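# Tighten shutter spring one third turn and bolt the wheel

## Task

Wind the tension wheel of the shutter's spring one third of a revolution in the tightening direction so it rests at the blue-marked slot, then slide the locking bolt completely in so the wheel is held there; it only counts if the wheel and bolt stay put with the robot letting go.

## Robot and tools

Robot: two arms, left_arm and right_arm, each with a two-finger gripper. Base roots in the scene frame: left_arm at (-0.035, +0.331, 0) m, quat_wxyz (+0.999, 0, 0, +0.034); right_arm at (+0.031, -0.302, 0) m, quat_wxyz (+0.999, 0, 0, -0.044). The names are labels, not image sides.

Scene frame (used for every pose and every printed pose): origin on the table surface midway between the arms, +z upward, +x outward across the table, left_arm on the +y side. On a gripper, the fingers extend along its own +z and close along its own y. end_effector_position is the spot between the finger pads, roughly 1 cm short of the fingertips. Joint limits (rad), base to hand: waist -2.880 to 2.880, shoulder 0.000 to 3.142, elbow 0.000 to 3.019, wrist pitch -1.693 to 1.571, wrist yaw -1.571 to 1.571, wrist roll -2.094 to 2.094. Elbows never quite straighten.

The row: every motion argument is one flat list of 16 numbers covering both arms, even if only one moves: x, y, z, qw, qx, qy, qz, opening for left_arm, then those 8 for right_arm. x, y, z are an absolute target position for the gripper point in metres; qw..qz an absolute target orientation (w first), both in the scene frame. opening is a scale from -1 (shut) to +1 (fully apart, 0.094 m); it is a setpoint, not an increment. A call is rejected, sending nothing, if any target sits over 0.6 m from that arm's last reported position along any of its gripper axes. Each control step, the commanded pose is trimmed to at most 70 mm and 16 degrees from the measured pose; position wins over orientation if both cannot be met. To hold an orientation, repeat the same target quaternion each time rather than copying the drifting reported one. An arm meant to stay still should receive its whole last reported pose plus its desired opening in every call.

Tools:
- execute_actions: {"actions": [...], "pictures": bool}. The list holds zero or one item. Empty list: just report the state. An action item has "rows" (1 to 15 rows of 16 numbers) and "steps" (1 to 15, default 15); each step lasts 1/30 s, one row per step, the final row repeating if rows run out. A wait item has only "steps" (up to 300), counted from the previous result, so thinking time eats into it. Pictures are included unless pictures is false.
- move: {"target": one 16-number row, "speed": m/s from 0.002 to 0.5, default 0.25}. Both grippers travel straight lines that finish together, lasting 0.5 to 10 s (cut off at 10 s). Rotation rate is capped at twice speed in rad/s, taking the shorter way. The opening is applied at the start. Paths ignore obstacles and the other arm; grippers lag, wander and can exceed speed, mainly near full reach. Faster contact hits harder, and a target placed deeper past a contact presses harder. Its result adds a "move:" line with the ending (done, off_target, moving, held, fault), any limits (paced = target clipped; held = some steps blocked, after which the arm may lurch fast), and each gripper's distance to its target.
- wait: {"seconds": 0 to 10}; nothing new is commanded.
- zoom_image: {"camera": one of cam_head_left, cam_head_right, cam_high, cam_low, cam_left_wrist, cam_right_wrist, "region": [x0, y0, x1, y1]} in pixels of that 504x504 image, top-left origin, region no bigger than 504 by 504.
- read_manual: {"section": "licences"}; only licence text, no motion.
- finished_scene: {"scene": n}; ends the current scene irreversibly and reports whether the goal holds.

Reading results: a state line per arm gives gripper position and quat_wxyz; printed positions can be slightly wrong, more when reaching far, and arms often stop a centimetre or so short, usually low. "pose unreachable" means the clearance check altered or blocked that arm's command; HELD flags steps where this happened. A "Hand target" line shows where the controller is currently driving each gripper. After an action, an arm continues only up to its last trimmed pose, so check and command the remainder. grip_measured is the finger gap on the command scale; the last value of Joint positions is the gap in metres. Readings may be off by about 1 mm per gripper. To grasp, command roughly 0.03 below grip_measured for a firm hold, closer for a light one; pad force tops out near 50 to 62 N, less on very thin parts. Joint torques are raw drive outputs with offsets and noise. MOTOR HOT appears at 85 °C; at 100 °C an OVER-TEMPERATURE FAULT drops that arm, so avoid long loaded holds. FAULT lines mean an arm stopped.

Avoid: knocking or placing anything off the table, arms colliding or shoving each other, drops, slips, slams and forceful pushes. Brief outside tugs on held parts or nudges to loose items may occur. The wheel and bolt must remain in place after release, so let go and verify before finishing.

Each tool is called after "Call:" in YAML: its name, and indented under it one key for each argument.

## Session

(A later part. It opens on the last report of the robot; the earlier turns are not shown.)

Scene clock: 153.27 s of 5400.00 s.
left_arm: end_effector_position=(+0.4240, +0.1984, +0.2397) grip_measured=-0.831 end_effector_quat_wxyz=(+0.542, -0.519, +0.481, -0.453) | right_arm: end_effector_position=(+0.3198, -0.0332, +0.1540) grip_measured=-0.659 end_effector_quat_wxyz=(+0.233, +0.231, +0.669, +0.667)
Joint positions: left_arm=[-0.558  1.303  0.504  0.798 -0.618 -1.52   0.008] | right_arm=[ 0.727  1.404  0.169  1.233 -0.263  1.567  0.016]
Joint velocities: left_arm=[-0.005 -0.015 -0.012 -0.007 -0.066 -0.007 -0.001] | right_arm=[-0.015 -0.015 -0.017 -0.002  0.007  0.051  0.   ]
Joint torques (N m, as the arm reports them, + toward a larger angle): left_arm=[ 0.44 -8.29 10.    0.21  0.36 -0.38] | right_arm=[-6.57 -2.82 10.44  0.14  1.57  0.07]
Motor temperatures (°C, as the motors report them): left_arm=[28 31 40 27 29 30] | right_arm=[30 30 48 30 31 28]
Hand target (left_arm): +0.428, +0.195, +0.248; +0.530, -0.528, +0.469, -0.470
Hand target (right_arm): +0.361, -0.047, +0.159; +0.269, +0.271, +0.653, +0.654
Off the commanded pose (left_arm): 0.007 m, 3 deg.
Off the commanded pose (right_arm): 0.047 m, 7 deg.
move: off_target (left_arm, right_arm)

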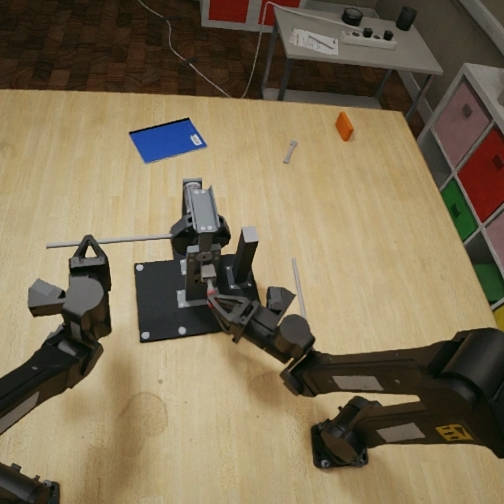

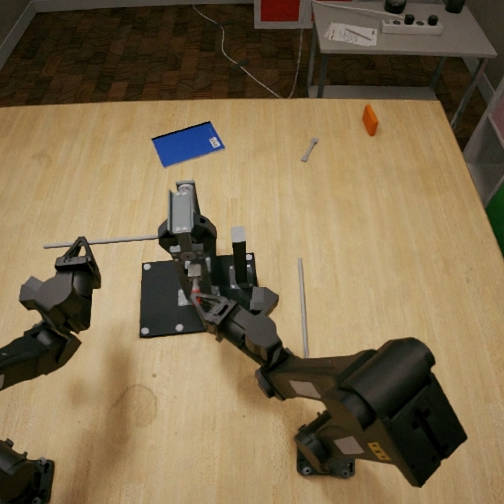

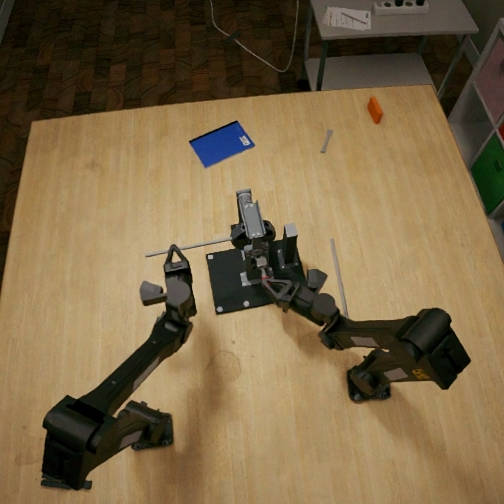

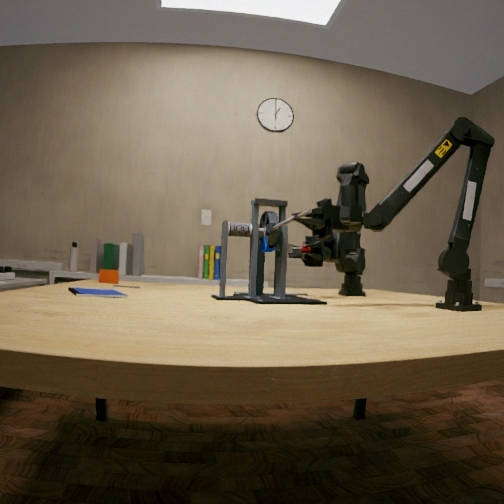

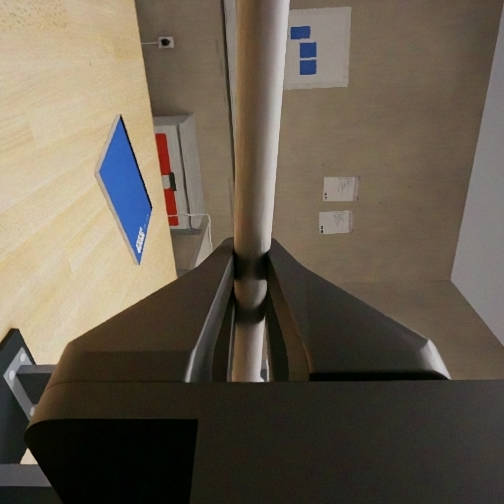

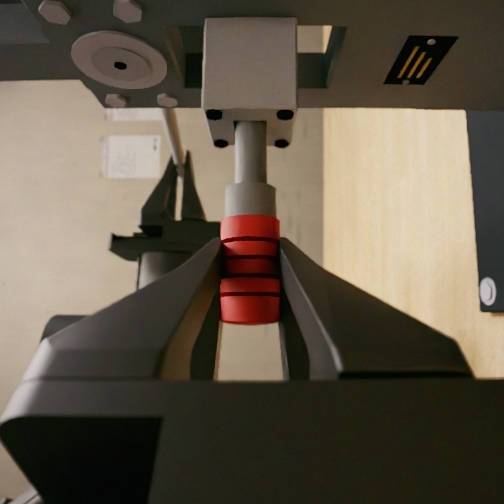

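Call:
execute_actions:
  actions:
    - {"rows":[[0.428,0.195,0.22,0.51,-0.55,0.45,-0.49,-1,0.32,-0.033,0.156,0.27,0.27,0.653,0.653,-0.72]]}
  pictures: false

Call:
move:
  target: [0.428,0.195,0.185,0.49,-0.57,0.43,-0.5,-1,0.275,-0.038,0.158,0.31,0.31,0.635,0.635,-0.2]
  speed: 0.04

Call:
move:
  target: [0.428,0.195,0.185,0.49,-0.57,0.43,-0.5,-1,0.31,-0.036,0.158,0.31,0.31,0.635,0.635,-1]
  speed: 0.025

Scene clock: 156.80 s of 5400.00 s.
left_arm: end_effector_position=(+0.4262, +0.1991, +0.2323) grip_measured=-0.831 end_effector_quat_wxyz=(+0.535, -0.529, +0.465, -0.467) | right_arm: end_effector_position=(+0.3189, -0.0321, +0.1540) grip_measured=-0.659 end_effector_quat_wxyz=(+0.266, +0.265, +0.657, +0.654)
Joint positions: left_arm=[-0.556  1.339  0.499  0.851 -0.621 -1.561  0.008] | right_arm=[ 0.808  1.395  0.162  1.23  -0.082  1.567  0.016]
Joint velocities: left_arm=[ 0.005 -0.005 -0.012 -0.027  0.022  0.007 -0.001] | right_arm=[-0.005 -0.005  0.012 -0.002 -0.139 -0.037 -0.   ]
Joint torques (N m, as the arm reports them, + toward a larger angle): left_arm=[ 0.2  -5.18  7.56  1.98  0.4  -0.75] | right_arm=[ 0.   -5.63  5.11  0.98  0.57  0.03]
Motor temperatures (°C, as the motors report them): left_arm=[28 31 41 27 29 30] | right_arm=[30 30 48 30 32 28]
Hand target (left_arm): +0.428, +0.195, +0.220; +0.509, -0.548, +0.450, -0.487
Hand target (right_arm): +0.320, -0.033, +0.156; +0.271, +0.269, +0.654, +0.653
Off the commanded pose (left_arm): 0.013 m, 5 deg.
Off the commanded pose (right_arm): 0.002 m, 1 deg.
Steps of this call (steps 1 to 90: nothing new was sent; then 0.03 s passed at rest; steps 91 to 105: all 15 steps of this action). Readings (end_effector_position):
91: left_arm (+0.4242, +0.1983, +0.2403) | right_arm (+0.3195, -0.0339, +0.1537)
92: left_arm (+0.4248, +0.1983, +0.2406) | right_arm (+0.3188, -0.0330, +0.1542)
94: left_arm (+0.4256, +0.1988, +0.2368) | right_arm (+0.3187, -0.0320, +0.1540)
98: left_arm (+0.4262, +0.1991, +0.2324) | right_arm (+0.3189, -0.0321, +0.1540)
105: the state above

Scene clock: 159.27 s of 5400.00 s.
left_arm: end_effector_position=(+0.4278, +0.1996, +0.2034) grip_measured=-0.831 end_effector_quat_wxyz=(-0.511, +0.555, -0.432, +0.494) | right_arm: end_effector_position=(+0.2789, -0.0402, +0.1598) grip_measured=-0.202 end_effector_quat_wxyz=(+0.314, +0.311, +0.632, +0.637)
Joint positions: left_arm=[-0.556  1.441  0.477  0.976 -0.63  -1.67   0.008] | right_arm=[1.046 1.275 0.086 1.197 0.303 1.567 0.037]
Joint velocities: left_arm=[-0.015 -0.015 -0.017  0.012 -0.051 -0.037 -0.   ] | right_arm=[ 0.005 -0.015  0.002  0.007 -0.022  0.037 -0.   ]
Joint torques (N m, as the arm reports them, + toward a larger angle): left_arm=[-0.12 -5.23  6.41  1.56  0.26 -0.51] | right_arm=[ 0.77 -3.91  5.24  0.76  0.09 -0.01]
Motor temperatures (°C, as the motors report them): left_arm=[28 31 41 27 29 30] | right_arm=[30 30 47 30 31 28]
Hand target (left_arm): +0.427, +0.195, +0.184; -0.490, +0.570, -0.431, +0.499
Hand target (right_arm): +0.276, -0.038, +0.158; +0.313, +0.307, +0.637, +0.634
Off the commanded pose (left_arm): 0.019 m, 3 deg.
Off the commanded pose (right_arm): 0.005 m, 1 deg.
move: off_target (left_arm)

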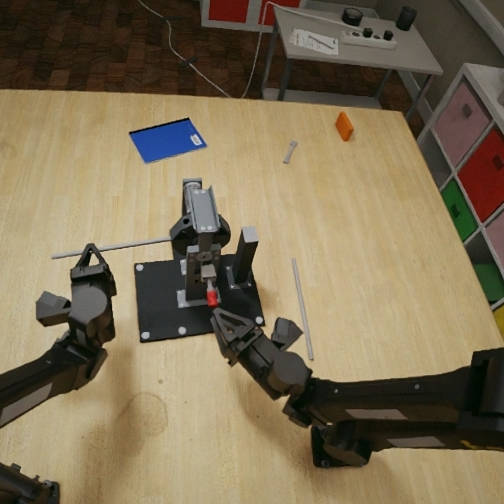

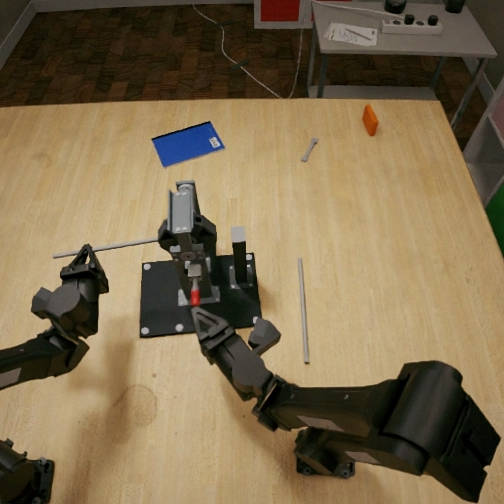

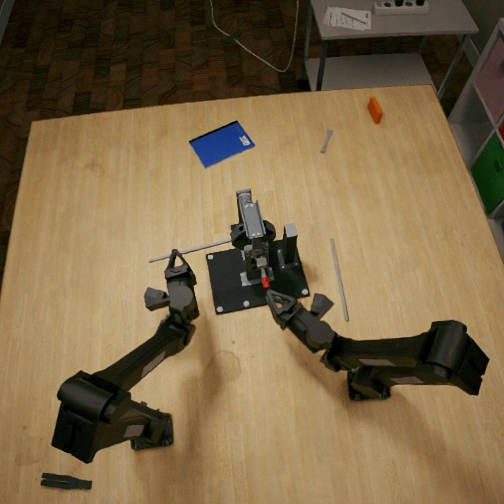

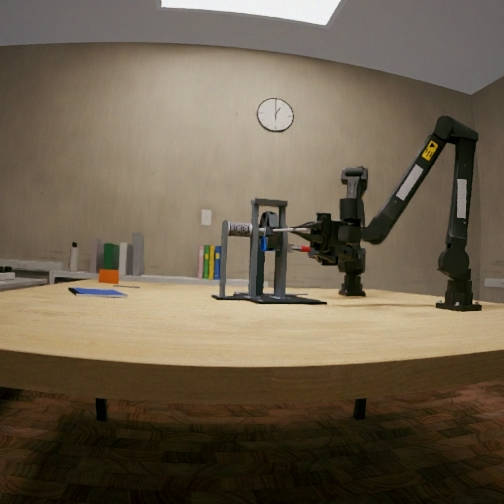

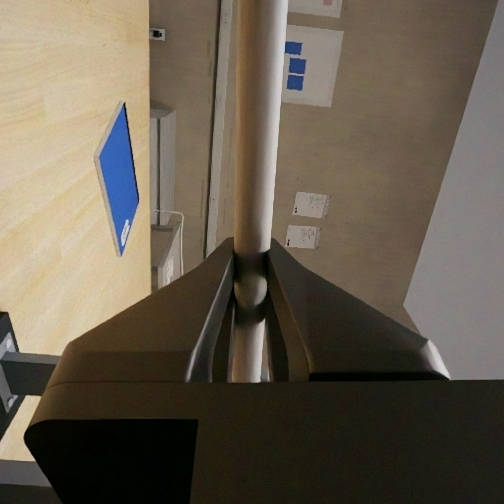

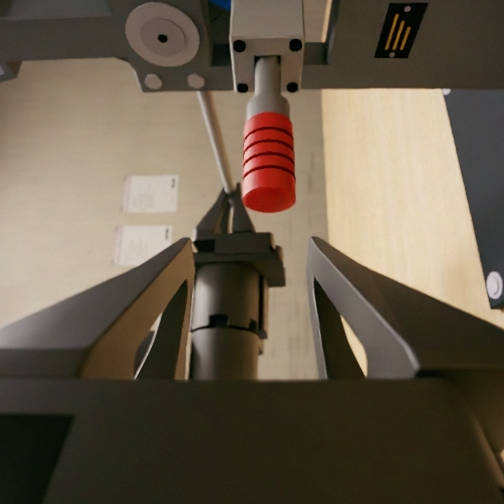

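Scene clock: 160.73 s of 5400.00 s.
left_arm: end_effector_position=(+0.4277, +0.1998, +0.2036) grip_measured=-0.831 end_effector_quat_wxyz=(-0.512, +0.555, -0.433, +0.493) | right_arm: end_effector_position=(+0.2934, -0.0401, +0.1468) grip_measured=-0.993 end_effector_quat_wxyz=(+0.300, +0.303, +0.651, +0.628)
Joint positions: left_arm=[-0.556  1.44   0.477  0.976 -0.631 -1.666  0.008] | right_arm=[0.959 1.332 0.103 1.197 0.181 1.567 0.   ]
Joint velocities: left_arm=[-0.005 -0.005  0.017  0.002 -0.022  0.066 -0.001] | right_arm=[-0.015 -0.015 -0.002 -0.012 -0.066 -0.139 -0.   ]
Joint torques (N m, as the arm reports them, + toward a larger angle): left_arm=[-0.13 -5.4   6.46  1.48  0.28 -0.54] | right_arm=[-2.6  -2.75  8.51  1.64  0.06  0.09]
Motor temperatures (°C, as the motors report them): left_arm=[28 31 41 27 29 30] | right_arm=[30 30 47 30 31 28]
Hand target (left_arm): +0.427, +0.195, +0.185; +0.490, -0.570, +0.430, -0.499
Hand target (right_arm): +0.309, -0.037, +0.158; +0.309, +0.311, +0.635, +0.636
Off the commanded pose (left_arm): 0.019 m, 3 deg.
Off the commanded pose (right_arm): 0.020 m, 2 deg.
move: off_target (left_arm, right_arm)

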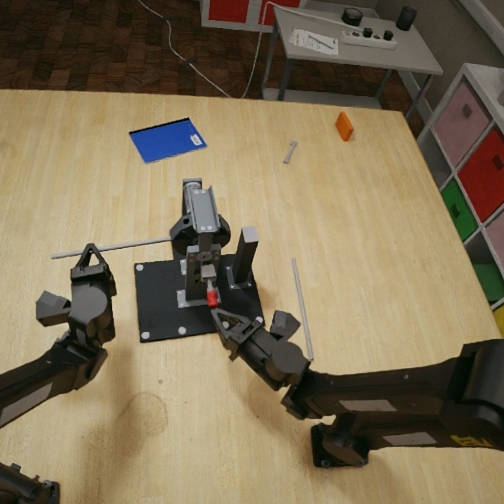

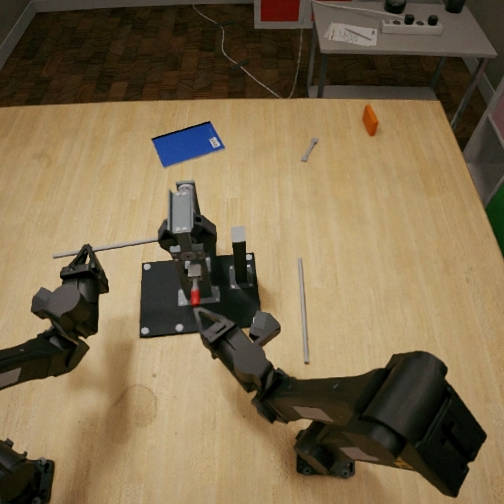

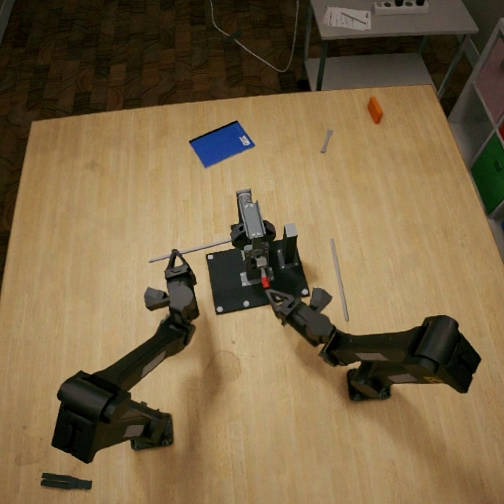

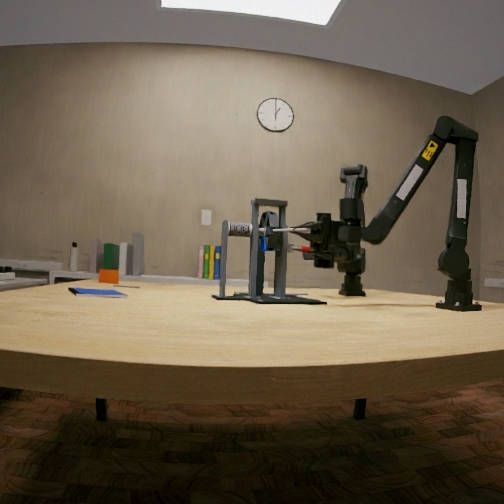

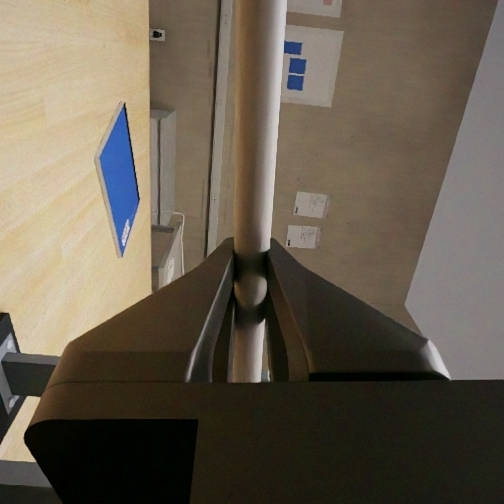

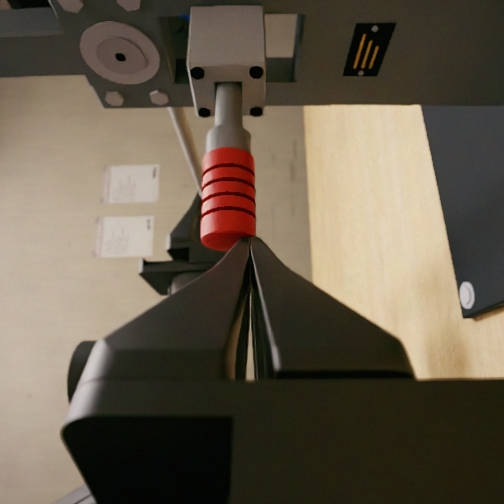

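The arm dips when pushing, which explains the binding. Compensate upward.

Call:
move:
  target: [0.428,0.195,0.185,0.49,-0.57,0.43,-0.5,-1,0.325,-0.032,0.174,0.31,0.31,0.635,0.635,-1]
  speed: 0.025

Scene clock: 164.63 s of 5400.00 s.
left_arm: end_effector_position=(+0.4277, +0.1999, +0.2040) grip_measured=-0.831 end_effector_quat_wxyz=(-0.513, +0.554, -0.433, +0.493) | right_arm: end_effector_position=(+0.2974, -0.0394, +0.1482) grip_measured=-0.993 end_effector_quat_wxyz=(+0.291, +0.300, +0.662, +0.622)
Joint positions: left_arm=[-0.556  1.44   0.477  0.977 -0.631 -1.665  0.008] | right_arm=[0.931 1.276 0.116 1.102 0.136 1.567 0.   ]
Joint velocities: left_arm=[ 0.005  0.005 -0.027 -0.017 -0.051  0.022 -0.001] | right_arm=[-0.005 -0.005  0.007 -0.012  0.007 -0.022 -0.001]
Joint torques (N m, as the arm reports them, + toward a larger angle): left_arm=[-0.12 -5.28  6.47  1.47  0.29 -0.54] | right_arm=[-3.51 -4.04 11.94  0.86  0.35  0.06]
Motor temperatures (°C, as the motors report them): left_arm=[28 31 40 28 29 30] | right_arm=[30 30 47 30 30 28]
Hand target (left_arm): +0.427, +0.195, +0.185; +0.490, -0.570, +0.430, -0.499
Hand target (right_arm): +0.323, -0.033, +0.174; +0.310, +0.311, +0.635, +0.636
Off the commanded pose (left_arm): 0.020 m, 3 deg.
Off the commanded pose (right_arm): 0.039 m, 4 deg.
move: off_target (left_arm, right_arm)

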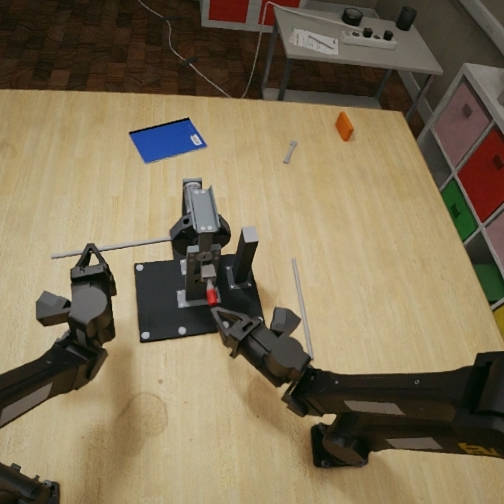

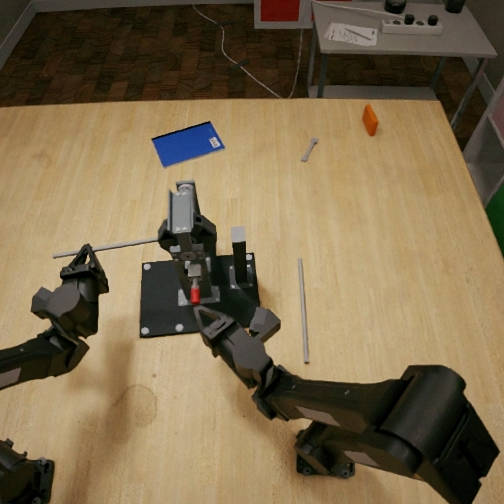

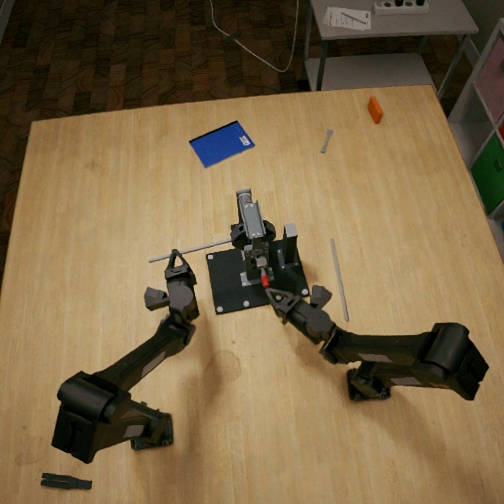

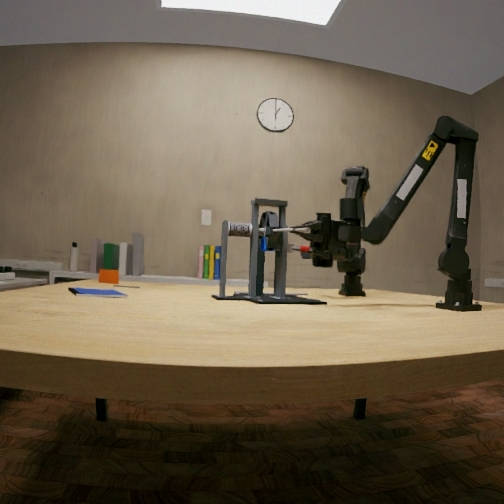

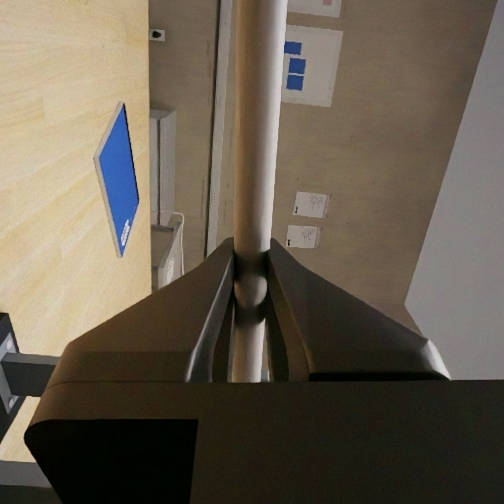

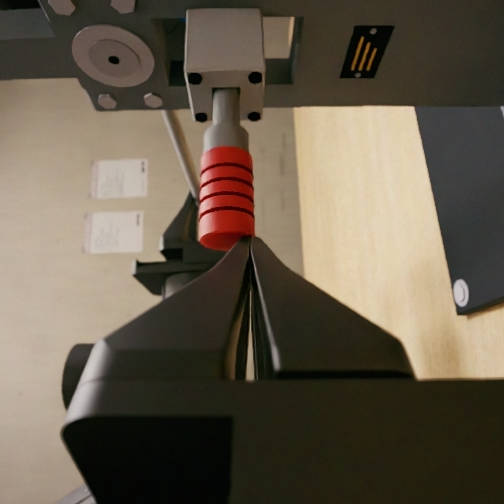

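It moved 4 mm. Now sweep the wheel.

Call:
move:
  target: [0.428,0.195,0.232,0.51,-0.55,0.45,-0.49,-1,0.325,-0.032,0.174,0.31,0.31,0.635,0.635,-1]
  speed: 0.01

Scene clock: 170.63 s of 5400.00 s.
left_arm: end_effector_position=(+0.4239, +0.1996, +0.2219) grip_measured=-0.831 end_effector_quat_wxyz=(+0.522, -0.540, +0.463, -0.470) | right_arm: end_effector_position=(+0.2975, -0.0394, +0.1481) grip_measured=-0.993 end_effector_quat_wxyz=(+0.290, +0.300, +0.663, +0.621)
Joint positions: left_arm=[-0.556  1.347  0.487  0.844 -0.616 -1.605  0.008] | right_arm=[0.93  1.274 0.116 1.098 0.134 1.567 0.   ]
Joint velocities: left_arm=[-0.005 -0.015  0.012  0.007  0.007 -0.051  0.   ] | right_arm=[ 0.005  0.005 -0.002 -0.002  0.022 -0.022  0.   ]
Joint torques (N m, as the arm reports them, + toward a larger angle): left_arm=[ 0.22 -9.02  9.6   0.37  0.27 -0.37] | right_arm=[-3.28 -4.01 12.01  0.88  0.43  0.06]
Motor temperatures (°C, as the motors report them): left_arm=[28 31 41 27 29 30] | right_arm=[30 30 48 30 30 28]
Hand target (left_arm): +0.428, +0.195, +0.233; +0.509, -0.548, +0.449, -0.489
Hand target (right_arm): +0.323, -0.033, +0.174; +0.310, +0.311, +0.635, +0.635
Off the commanded pose (left_arm): 0.012 m, 3 deg.
Off the commanded pose (right_arm): 0.039 m, 4 deg.
move: off_target (left_arm, right_arm)

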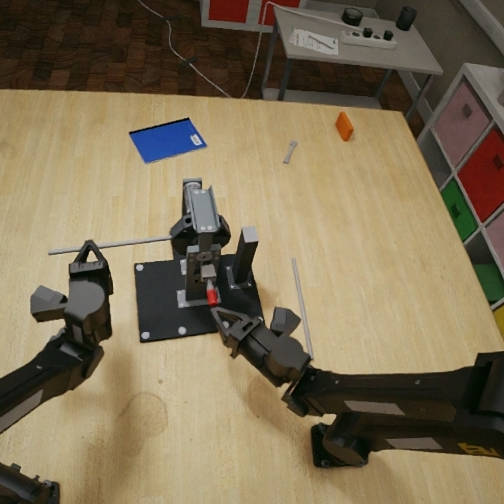

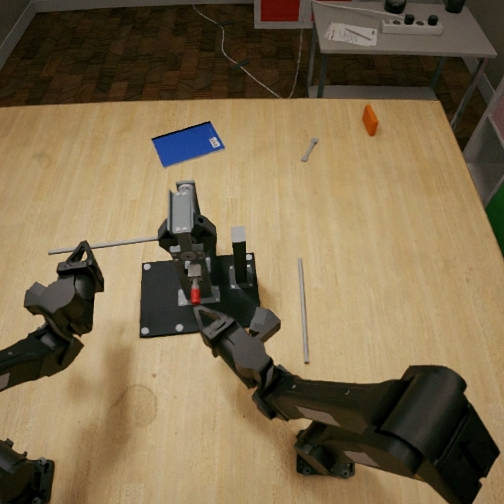

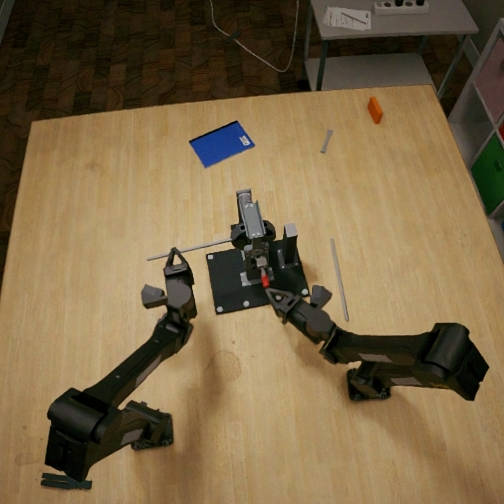

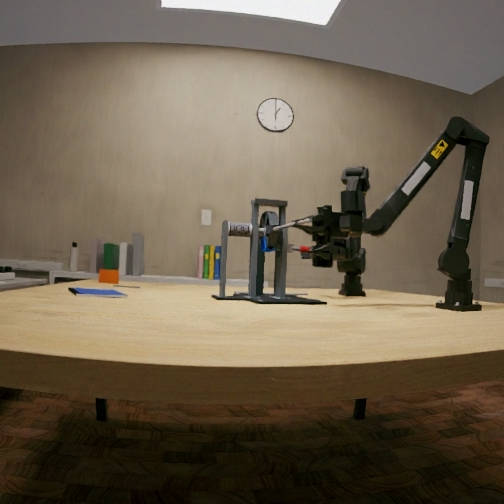

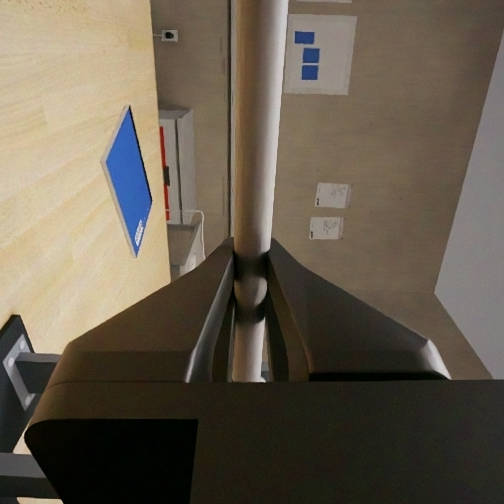

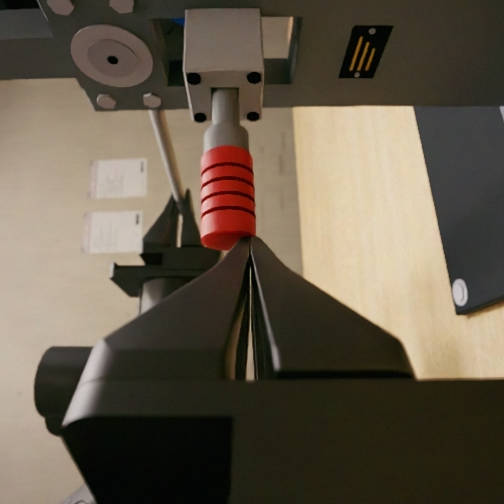

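Probably bound again. Re-centre, and push with less side load.

Call:
move:
  target: [0.428,0.195,0.182,0.49,-0.57,0.43,-0.5,-1,0.292,-0.038,0.164,0.31,0.31,0.635,0.635,-1]
  speed: 0.03

Call:
move:
  target: [0.428,0.195,0.182,0.49,-0.57,0.43,-0.5,-1,0.33,-0.042,0.178,0.31,0.31,0.635,0.635,-1]
  speed: 0.025

Scene clock: 176.27 s of 5400.00 s.
left_arm: end_effector_position=(+0.4279, +0.1996, +0.2016) grip_measured=-0.831 end_effector_quat_wxyz=(-0.510, +0.556, -0.430, +0.496) | right_arm: end_effector_position=(+0.2953, -0.0412, +0.1548) grip_measured=-0.993 end_effector_quat_wxyz=(+0.312, +0.315, +0.646, +0.622)
Joint positions: left_arm=[-0.556  1.45   0.475  0.991 -0.63  -1.675  0.008] | right_arm=[0.979 1.266 0.113 1.119 0.238 1.567 0.   ]
Joint velocities: left_arm=[ 0.015 -0.015 -0.002  0.017  0.037 -0.022  0.   ] | right_arm=[ 0.005 -0.005  0.007  0.002 -0.007 -0.007 -0.   ]
Joint torques (N m, as the arm reports them, + toward a larger angle): left_arm=[-0.12 -5.21  6.28  1.51  0.25 -0.48] | right_arm=[ 0.82 -4.18  5.88  2.28  0.1   0.05]
Motor temperatures (°C, as the motors report them): left_arm=[28 31 41 27 29 30] | right_arm=[30 30 48 30 30 28]
Hand target (left_arm): +0.427, +0.195, +0.181; -0.490, +0.570, -0.430, +0.499
Hand target (right_arm): +0.293, -0.038, +0.164; +0.311, +0.310, +0.636, +0.635
Off the commanded pose (left_arm): 0.020 m, 3 deg.
Off the commanded pose (right_arm): 0.010 m, 2 deg.
After step 90, 0.30 s passed at rest.
move: off_target (left_arm)

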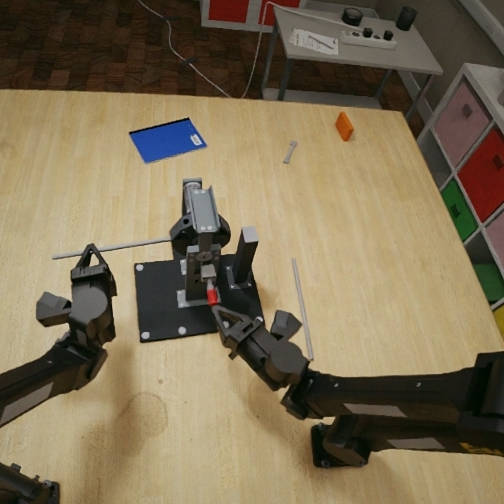

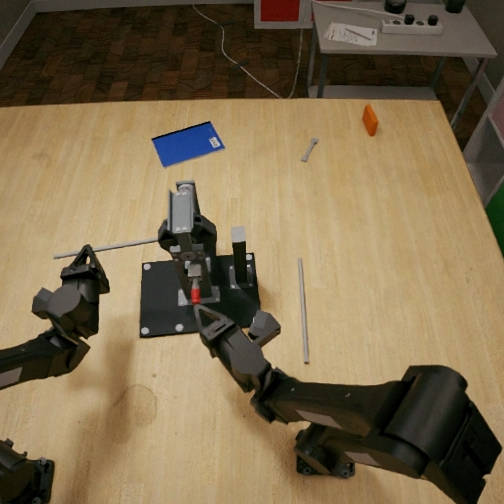

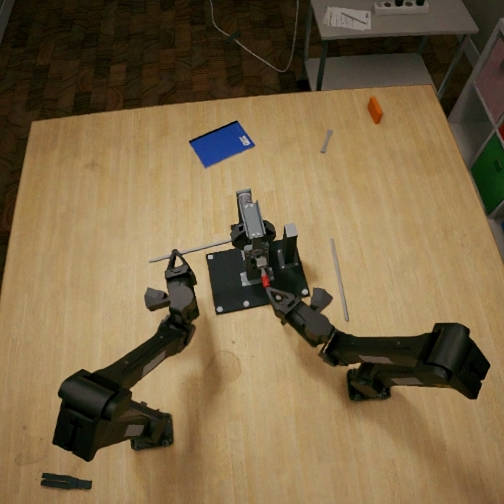

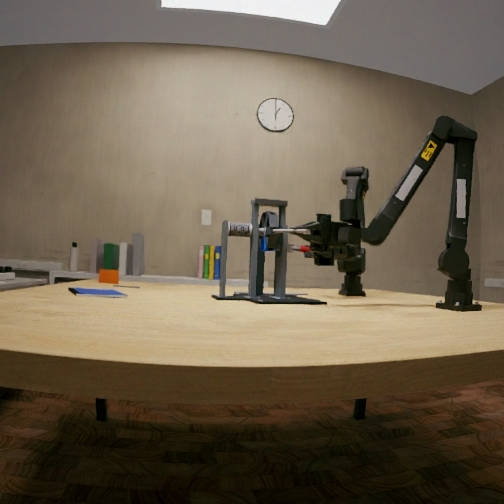

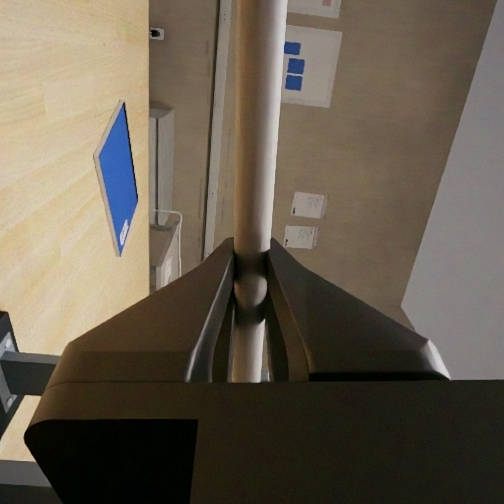

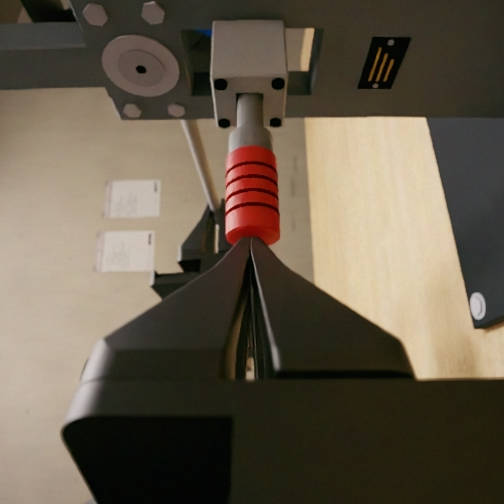

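Scene clock: 178.17 s of 5400.00 s.
left_arm: end_effector_position=(+0.4279, +0.1998, +0.2018) grip_measured=-0.831 end_effector_quat_wxyz=(-0.512, +0.555, -0.431, +0.495) | right_arm: end_effector_position=(+0.2981, -0.0425, +0.1551) grip_measured=-0.993 end_effector_quat_wxyz=(+0.284, +0.292, +0.662, +0.630)
Joint positions: left_arm=[-0.556  1.45   0.475  0.991 -0.631 -1.669  0.008] | right_arm=[0.898 1.232 0.113 1.072 0.078 1.567 0.   ]
Joint velocities: left_arm=[-0.015 -0.024 -0.002 -0.017  0.007 -0.066  0.   ] | right_arm=[-0.005 -0.015 -0.007 -0.007 -0.037  0.022  0.   ]
Joint torques (N m, as the arm reports them, + toward a larger angle): left_arm=[-0.08 -5.31  6.33  1.4   0.29 -0.52] | right_arm=[-4.43 -3.4  11.95  0.68  0.79  0.09]
Motor temperatures (°C, as the motors report them): left_arm=[28 31 41 27 29 30] | right_arm=[30 30 48 30 30 28]
Hand target (left_arm): +0.427, +0.195, +0.182; -0.490, +0.570, -0.431, +0.499
Hand target (right_arm): +0.328, -0.043, +0.178; +0.309, +0.311, +0.635, +0.636
Off the commanded pose (left_arm): 0.020 m, 3 deg.
Off the commanded pose (right_arm): 0.039 m, 5 deg.
move: off_target (left_arm, right_arm)

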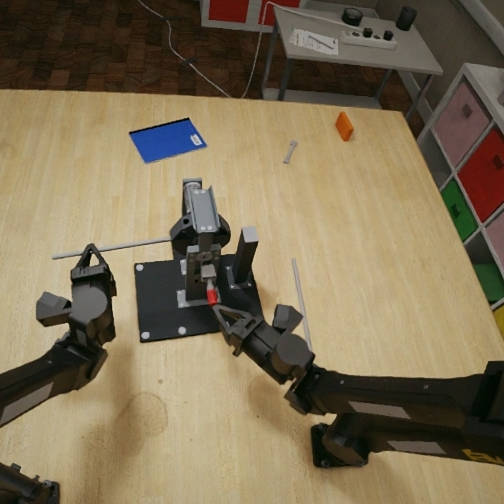

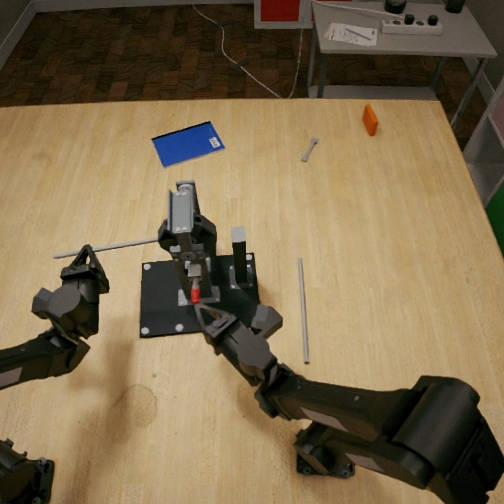

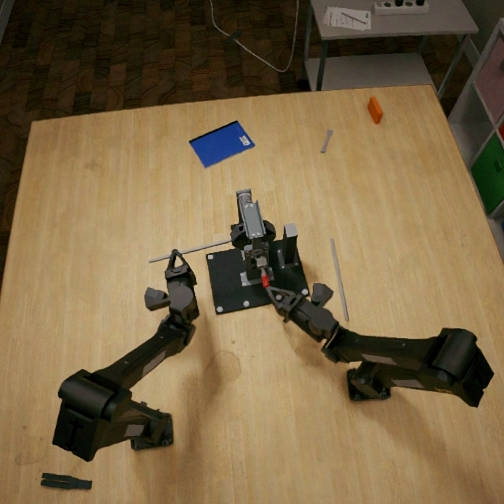

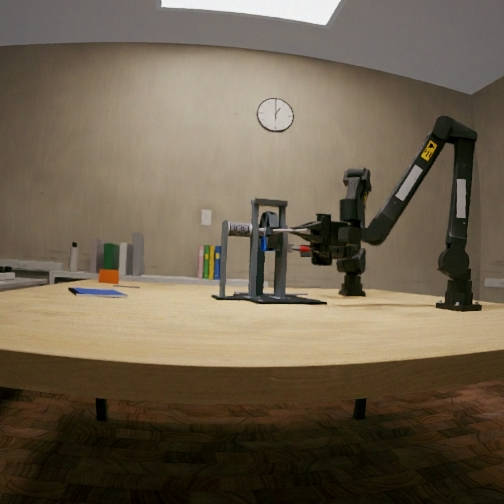

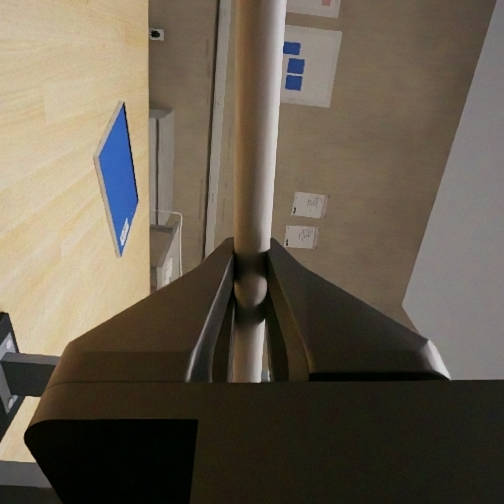

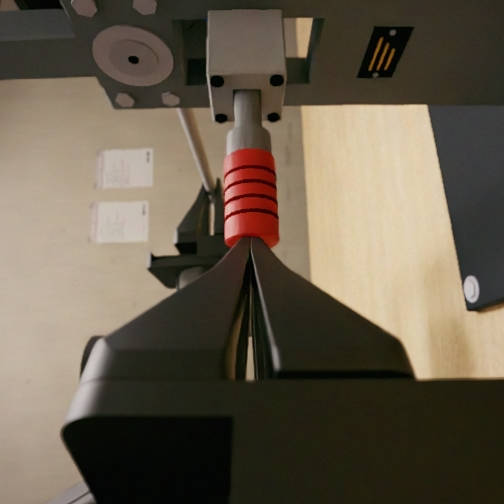

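Call:
move:
  target: [0.428,0.193,0.155,0.49,-0.57,0.43,-0.5,-1,0.33,-0.042,0.178,0.31,0.31,0.635,0.635,-1]
  speed: 0.012

Scene clock: 184.00 s of 5400.00 s.
left_arm: end_effector_position=(+0.4305, +0.1988, +0.1845) grip_measured=-0.831 end_effector_quat_wxyz=(-0.504, +0.561, -0.409, +0.514) | right_arm: end_effector_position=(+0.3028, -0.0433, +0.1564) grip_measured=-0.993 end_effector_quat_wxyz=(+0.287, +0.296, +0.660, +0.628)
Joint positions: left_arm=[-0.556  1.543  0.469  1.12  -0.633 -1.708  0.008] | right_arm=[0.887 1.232 0.122 1.063 0.078 1.567 0.   ]
Joint velocities: left_arm=[-0.024 -0.005 -0.027  0.002  0.081  0.022 -0.   ] | right_arm=[-0.015 -0.005 -0.007  0.017 -0.022  0.051 -0.001]
Joint torques (N m, as the arm reports them, + toward a larger angle): left_arm=[-0.45 -5.08  4.86  0.95  0.23 -0.19] | right_arm=[-3.73 -3.34 11.46  0.99  0.72  0.07]
Motor temperatures (°C, as the motors report them): left_arm=[28 31 40 28 29 30] | right_arm=[30 30 49 30 30 28]
Hand target (left_arm): +0.426, +0.194, +0.155; -0.490, +0.570, -0.430, +0.500
Hand target (right_arm): +0.328, -0.043, +0.178; +0.310, +0.311, +0.635, +0.635
Off the commanded pose (left_arm): 0.030 m, 3 deg.
Off the commanded pose (right_arm): 0.035 m, 4 deg.
move: off_target (left_arm, right_arm)

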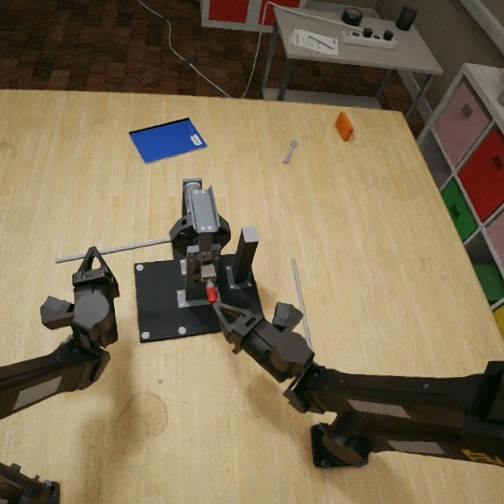

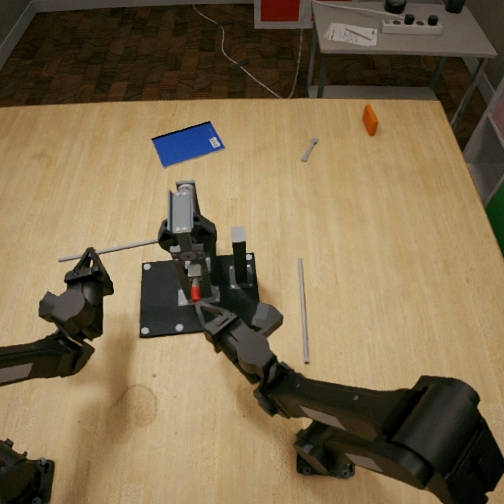

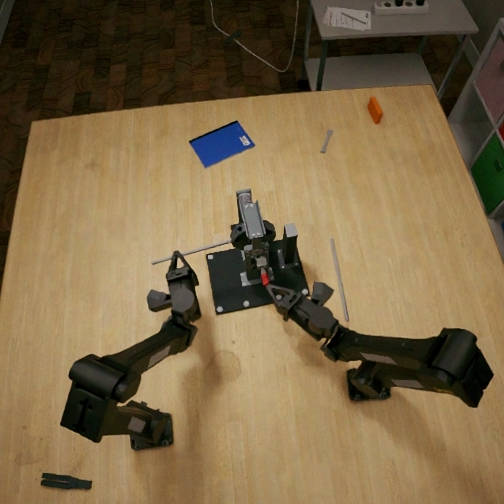

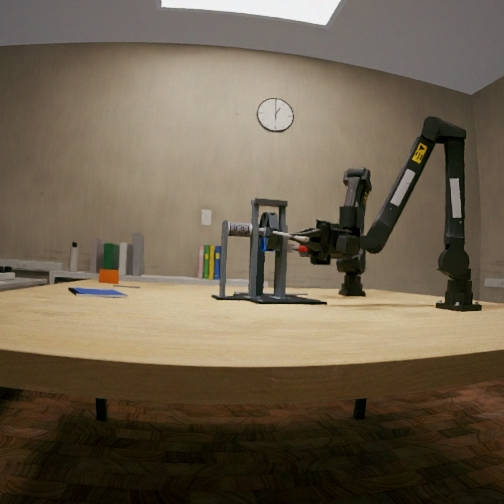

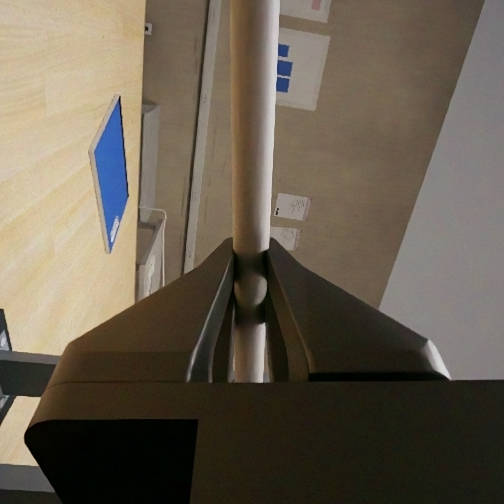

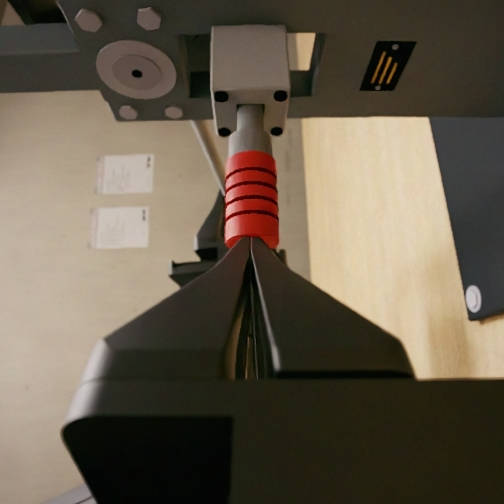

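Entering.

Call:
move:
  target: [0.428,0.193,0.155,0.49,-0.57,0.43,-0.5,-1,0.345,-0.036,0.176,0.31,0.31,0.635,0.635,-1]
  speed: 0.03

Scene clock: 187.50 s of 5400.00 s.
left_arm: end_effector_position=(+0.4305, +0.1988, +0.1853) grip_measured=-0.831 end_effector_quat_wxyz=(-0.506, +0.559, -0.410, +0.513) | right_arm: end_effector_position=(+0.3146, -0.0409, +0.1513) grip_measured=-0.993 end_effector_quat_wxyz=(+0.287, +0.301, +0.665, +0.621)
Joint positions: left_arm=[-0.556  1.543  0.469  1.122 -0.633 -1.703  0.008] | right_arm=[0.862 1.276 0.147 1.063 0.06  1.567 0.   ]
Joint velocities: left_arm=[-0.005 -0.024  0.007  0.012 -0.022  0.066 -0.001] | right_arm=[-0.005 -0.005 -0.002 -0.007 -0.051  0.007  0.   ]
Joint torques (N m, as the arm reports them, + toward a larger angle): left_arm=[-0.44 -5.43  4.92  0.8   0.24 -0.26] | right_arm=[-3.81 -2.46 12.05  2.11  0.46  0.07]
Motor temperatures (°C, as the motors report them): left_arm=[28 31 40 28 29 30] | right_arm=[30 30 49 30 30 28]
Hand target (left_arm): +0.427, +0.194, +0.156; -0.490, +0.570, -0.430, +0.500
Hand target (right_arm): +0.343, -0.038, +0.176; +0.310, +0.311, +0.636, +0.635
Off the commanded pose (left_arm): 0.031 m, 4 deg.
Off the commanded pose (right_arm): 0.039 m, 5 deg.
move: off_target (left_arm, right_arm)

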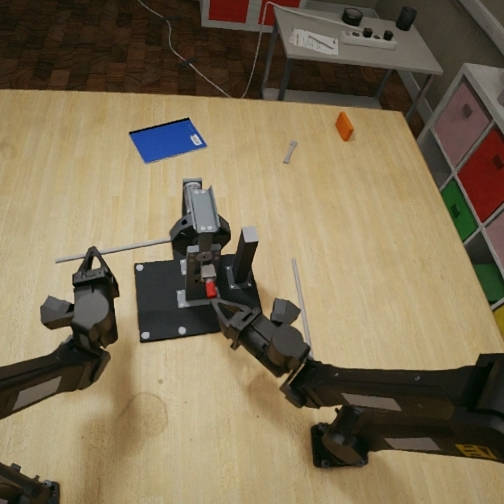

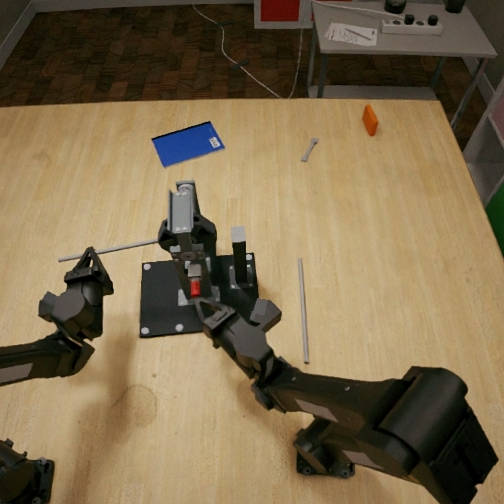

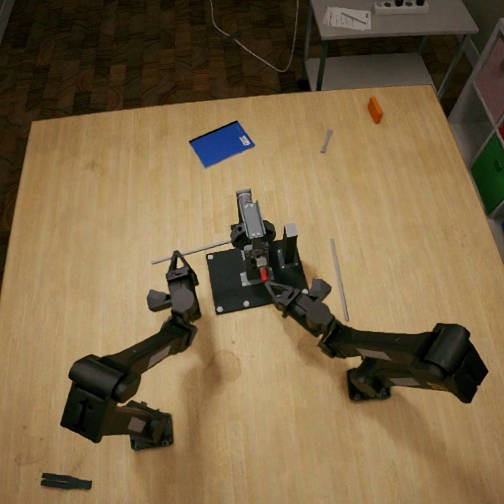

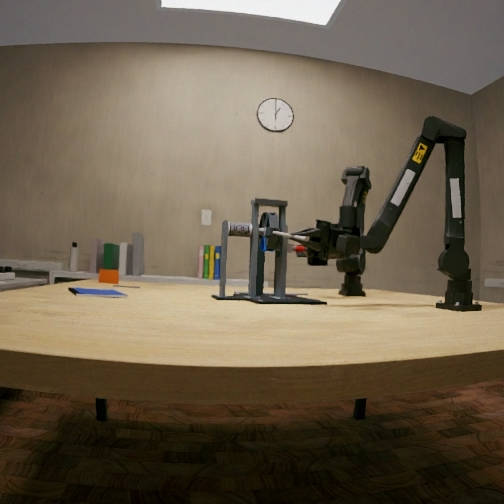

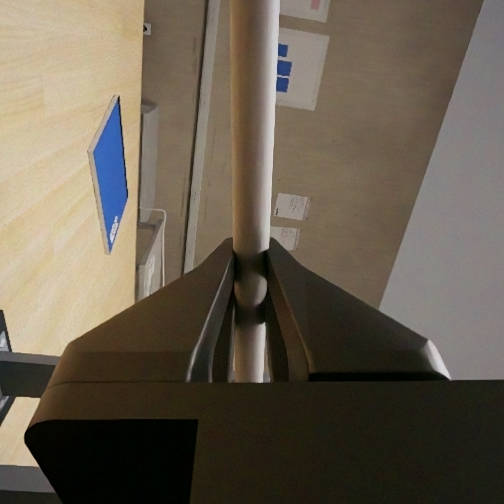

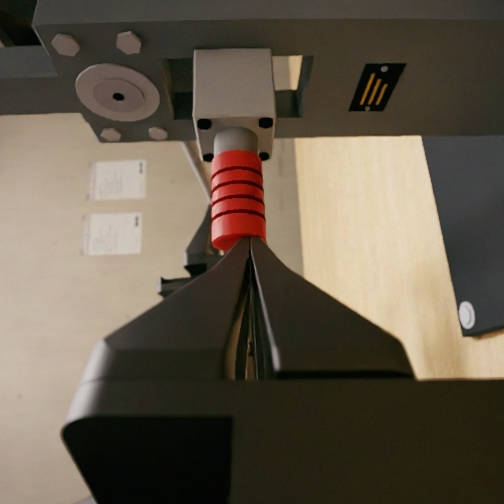

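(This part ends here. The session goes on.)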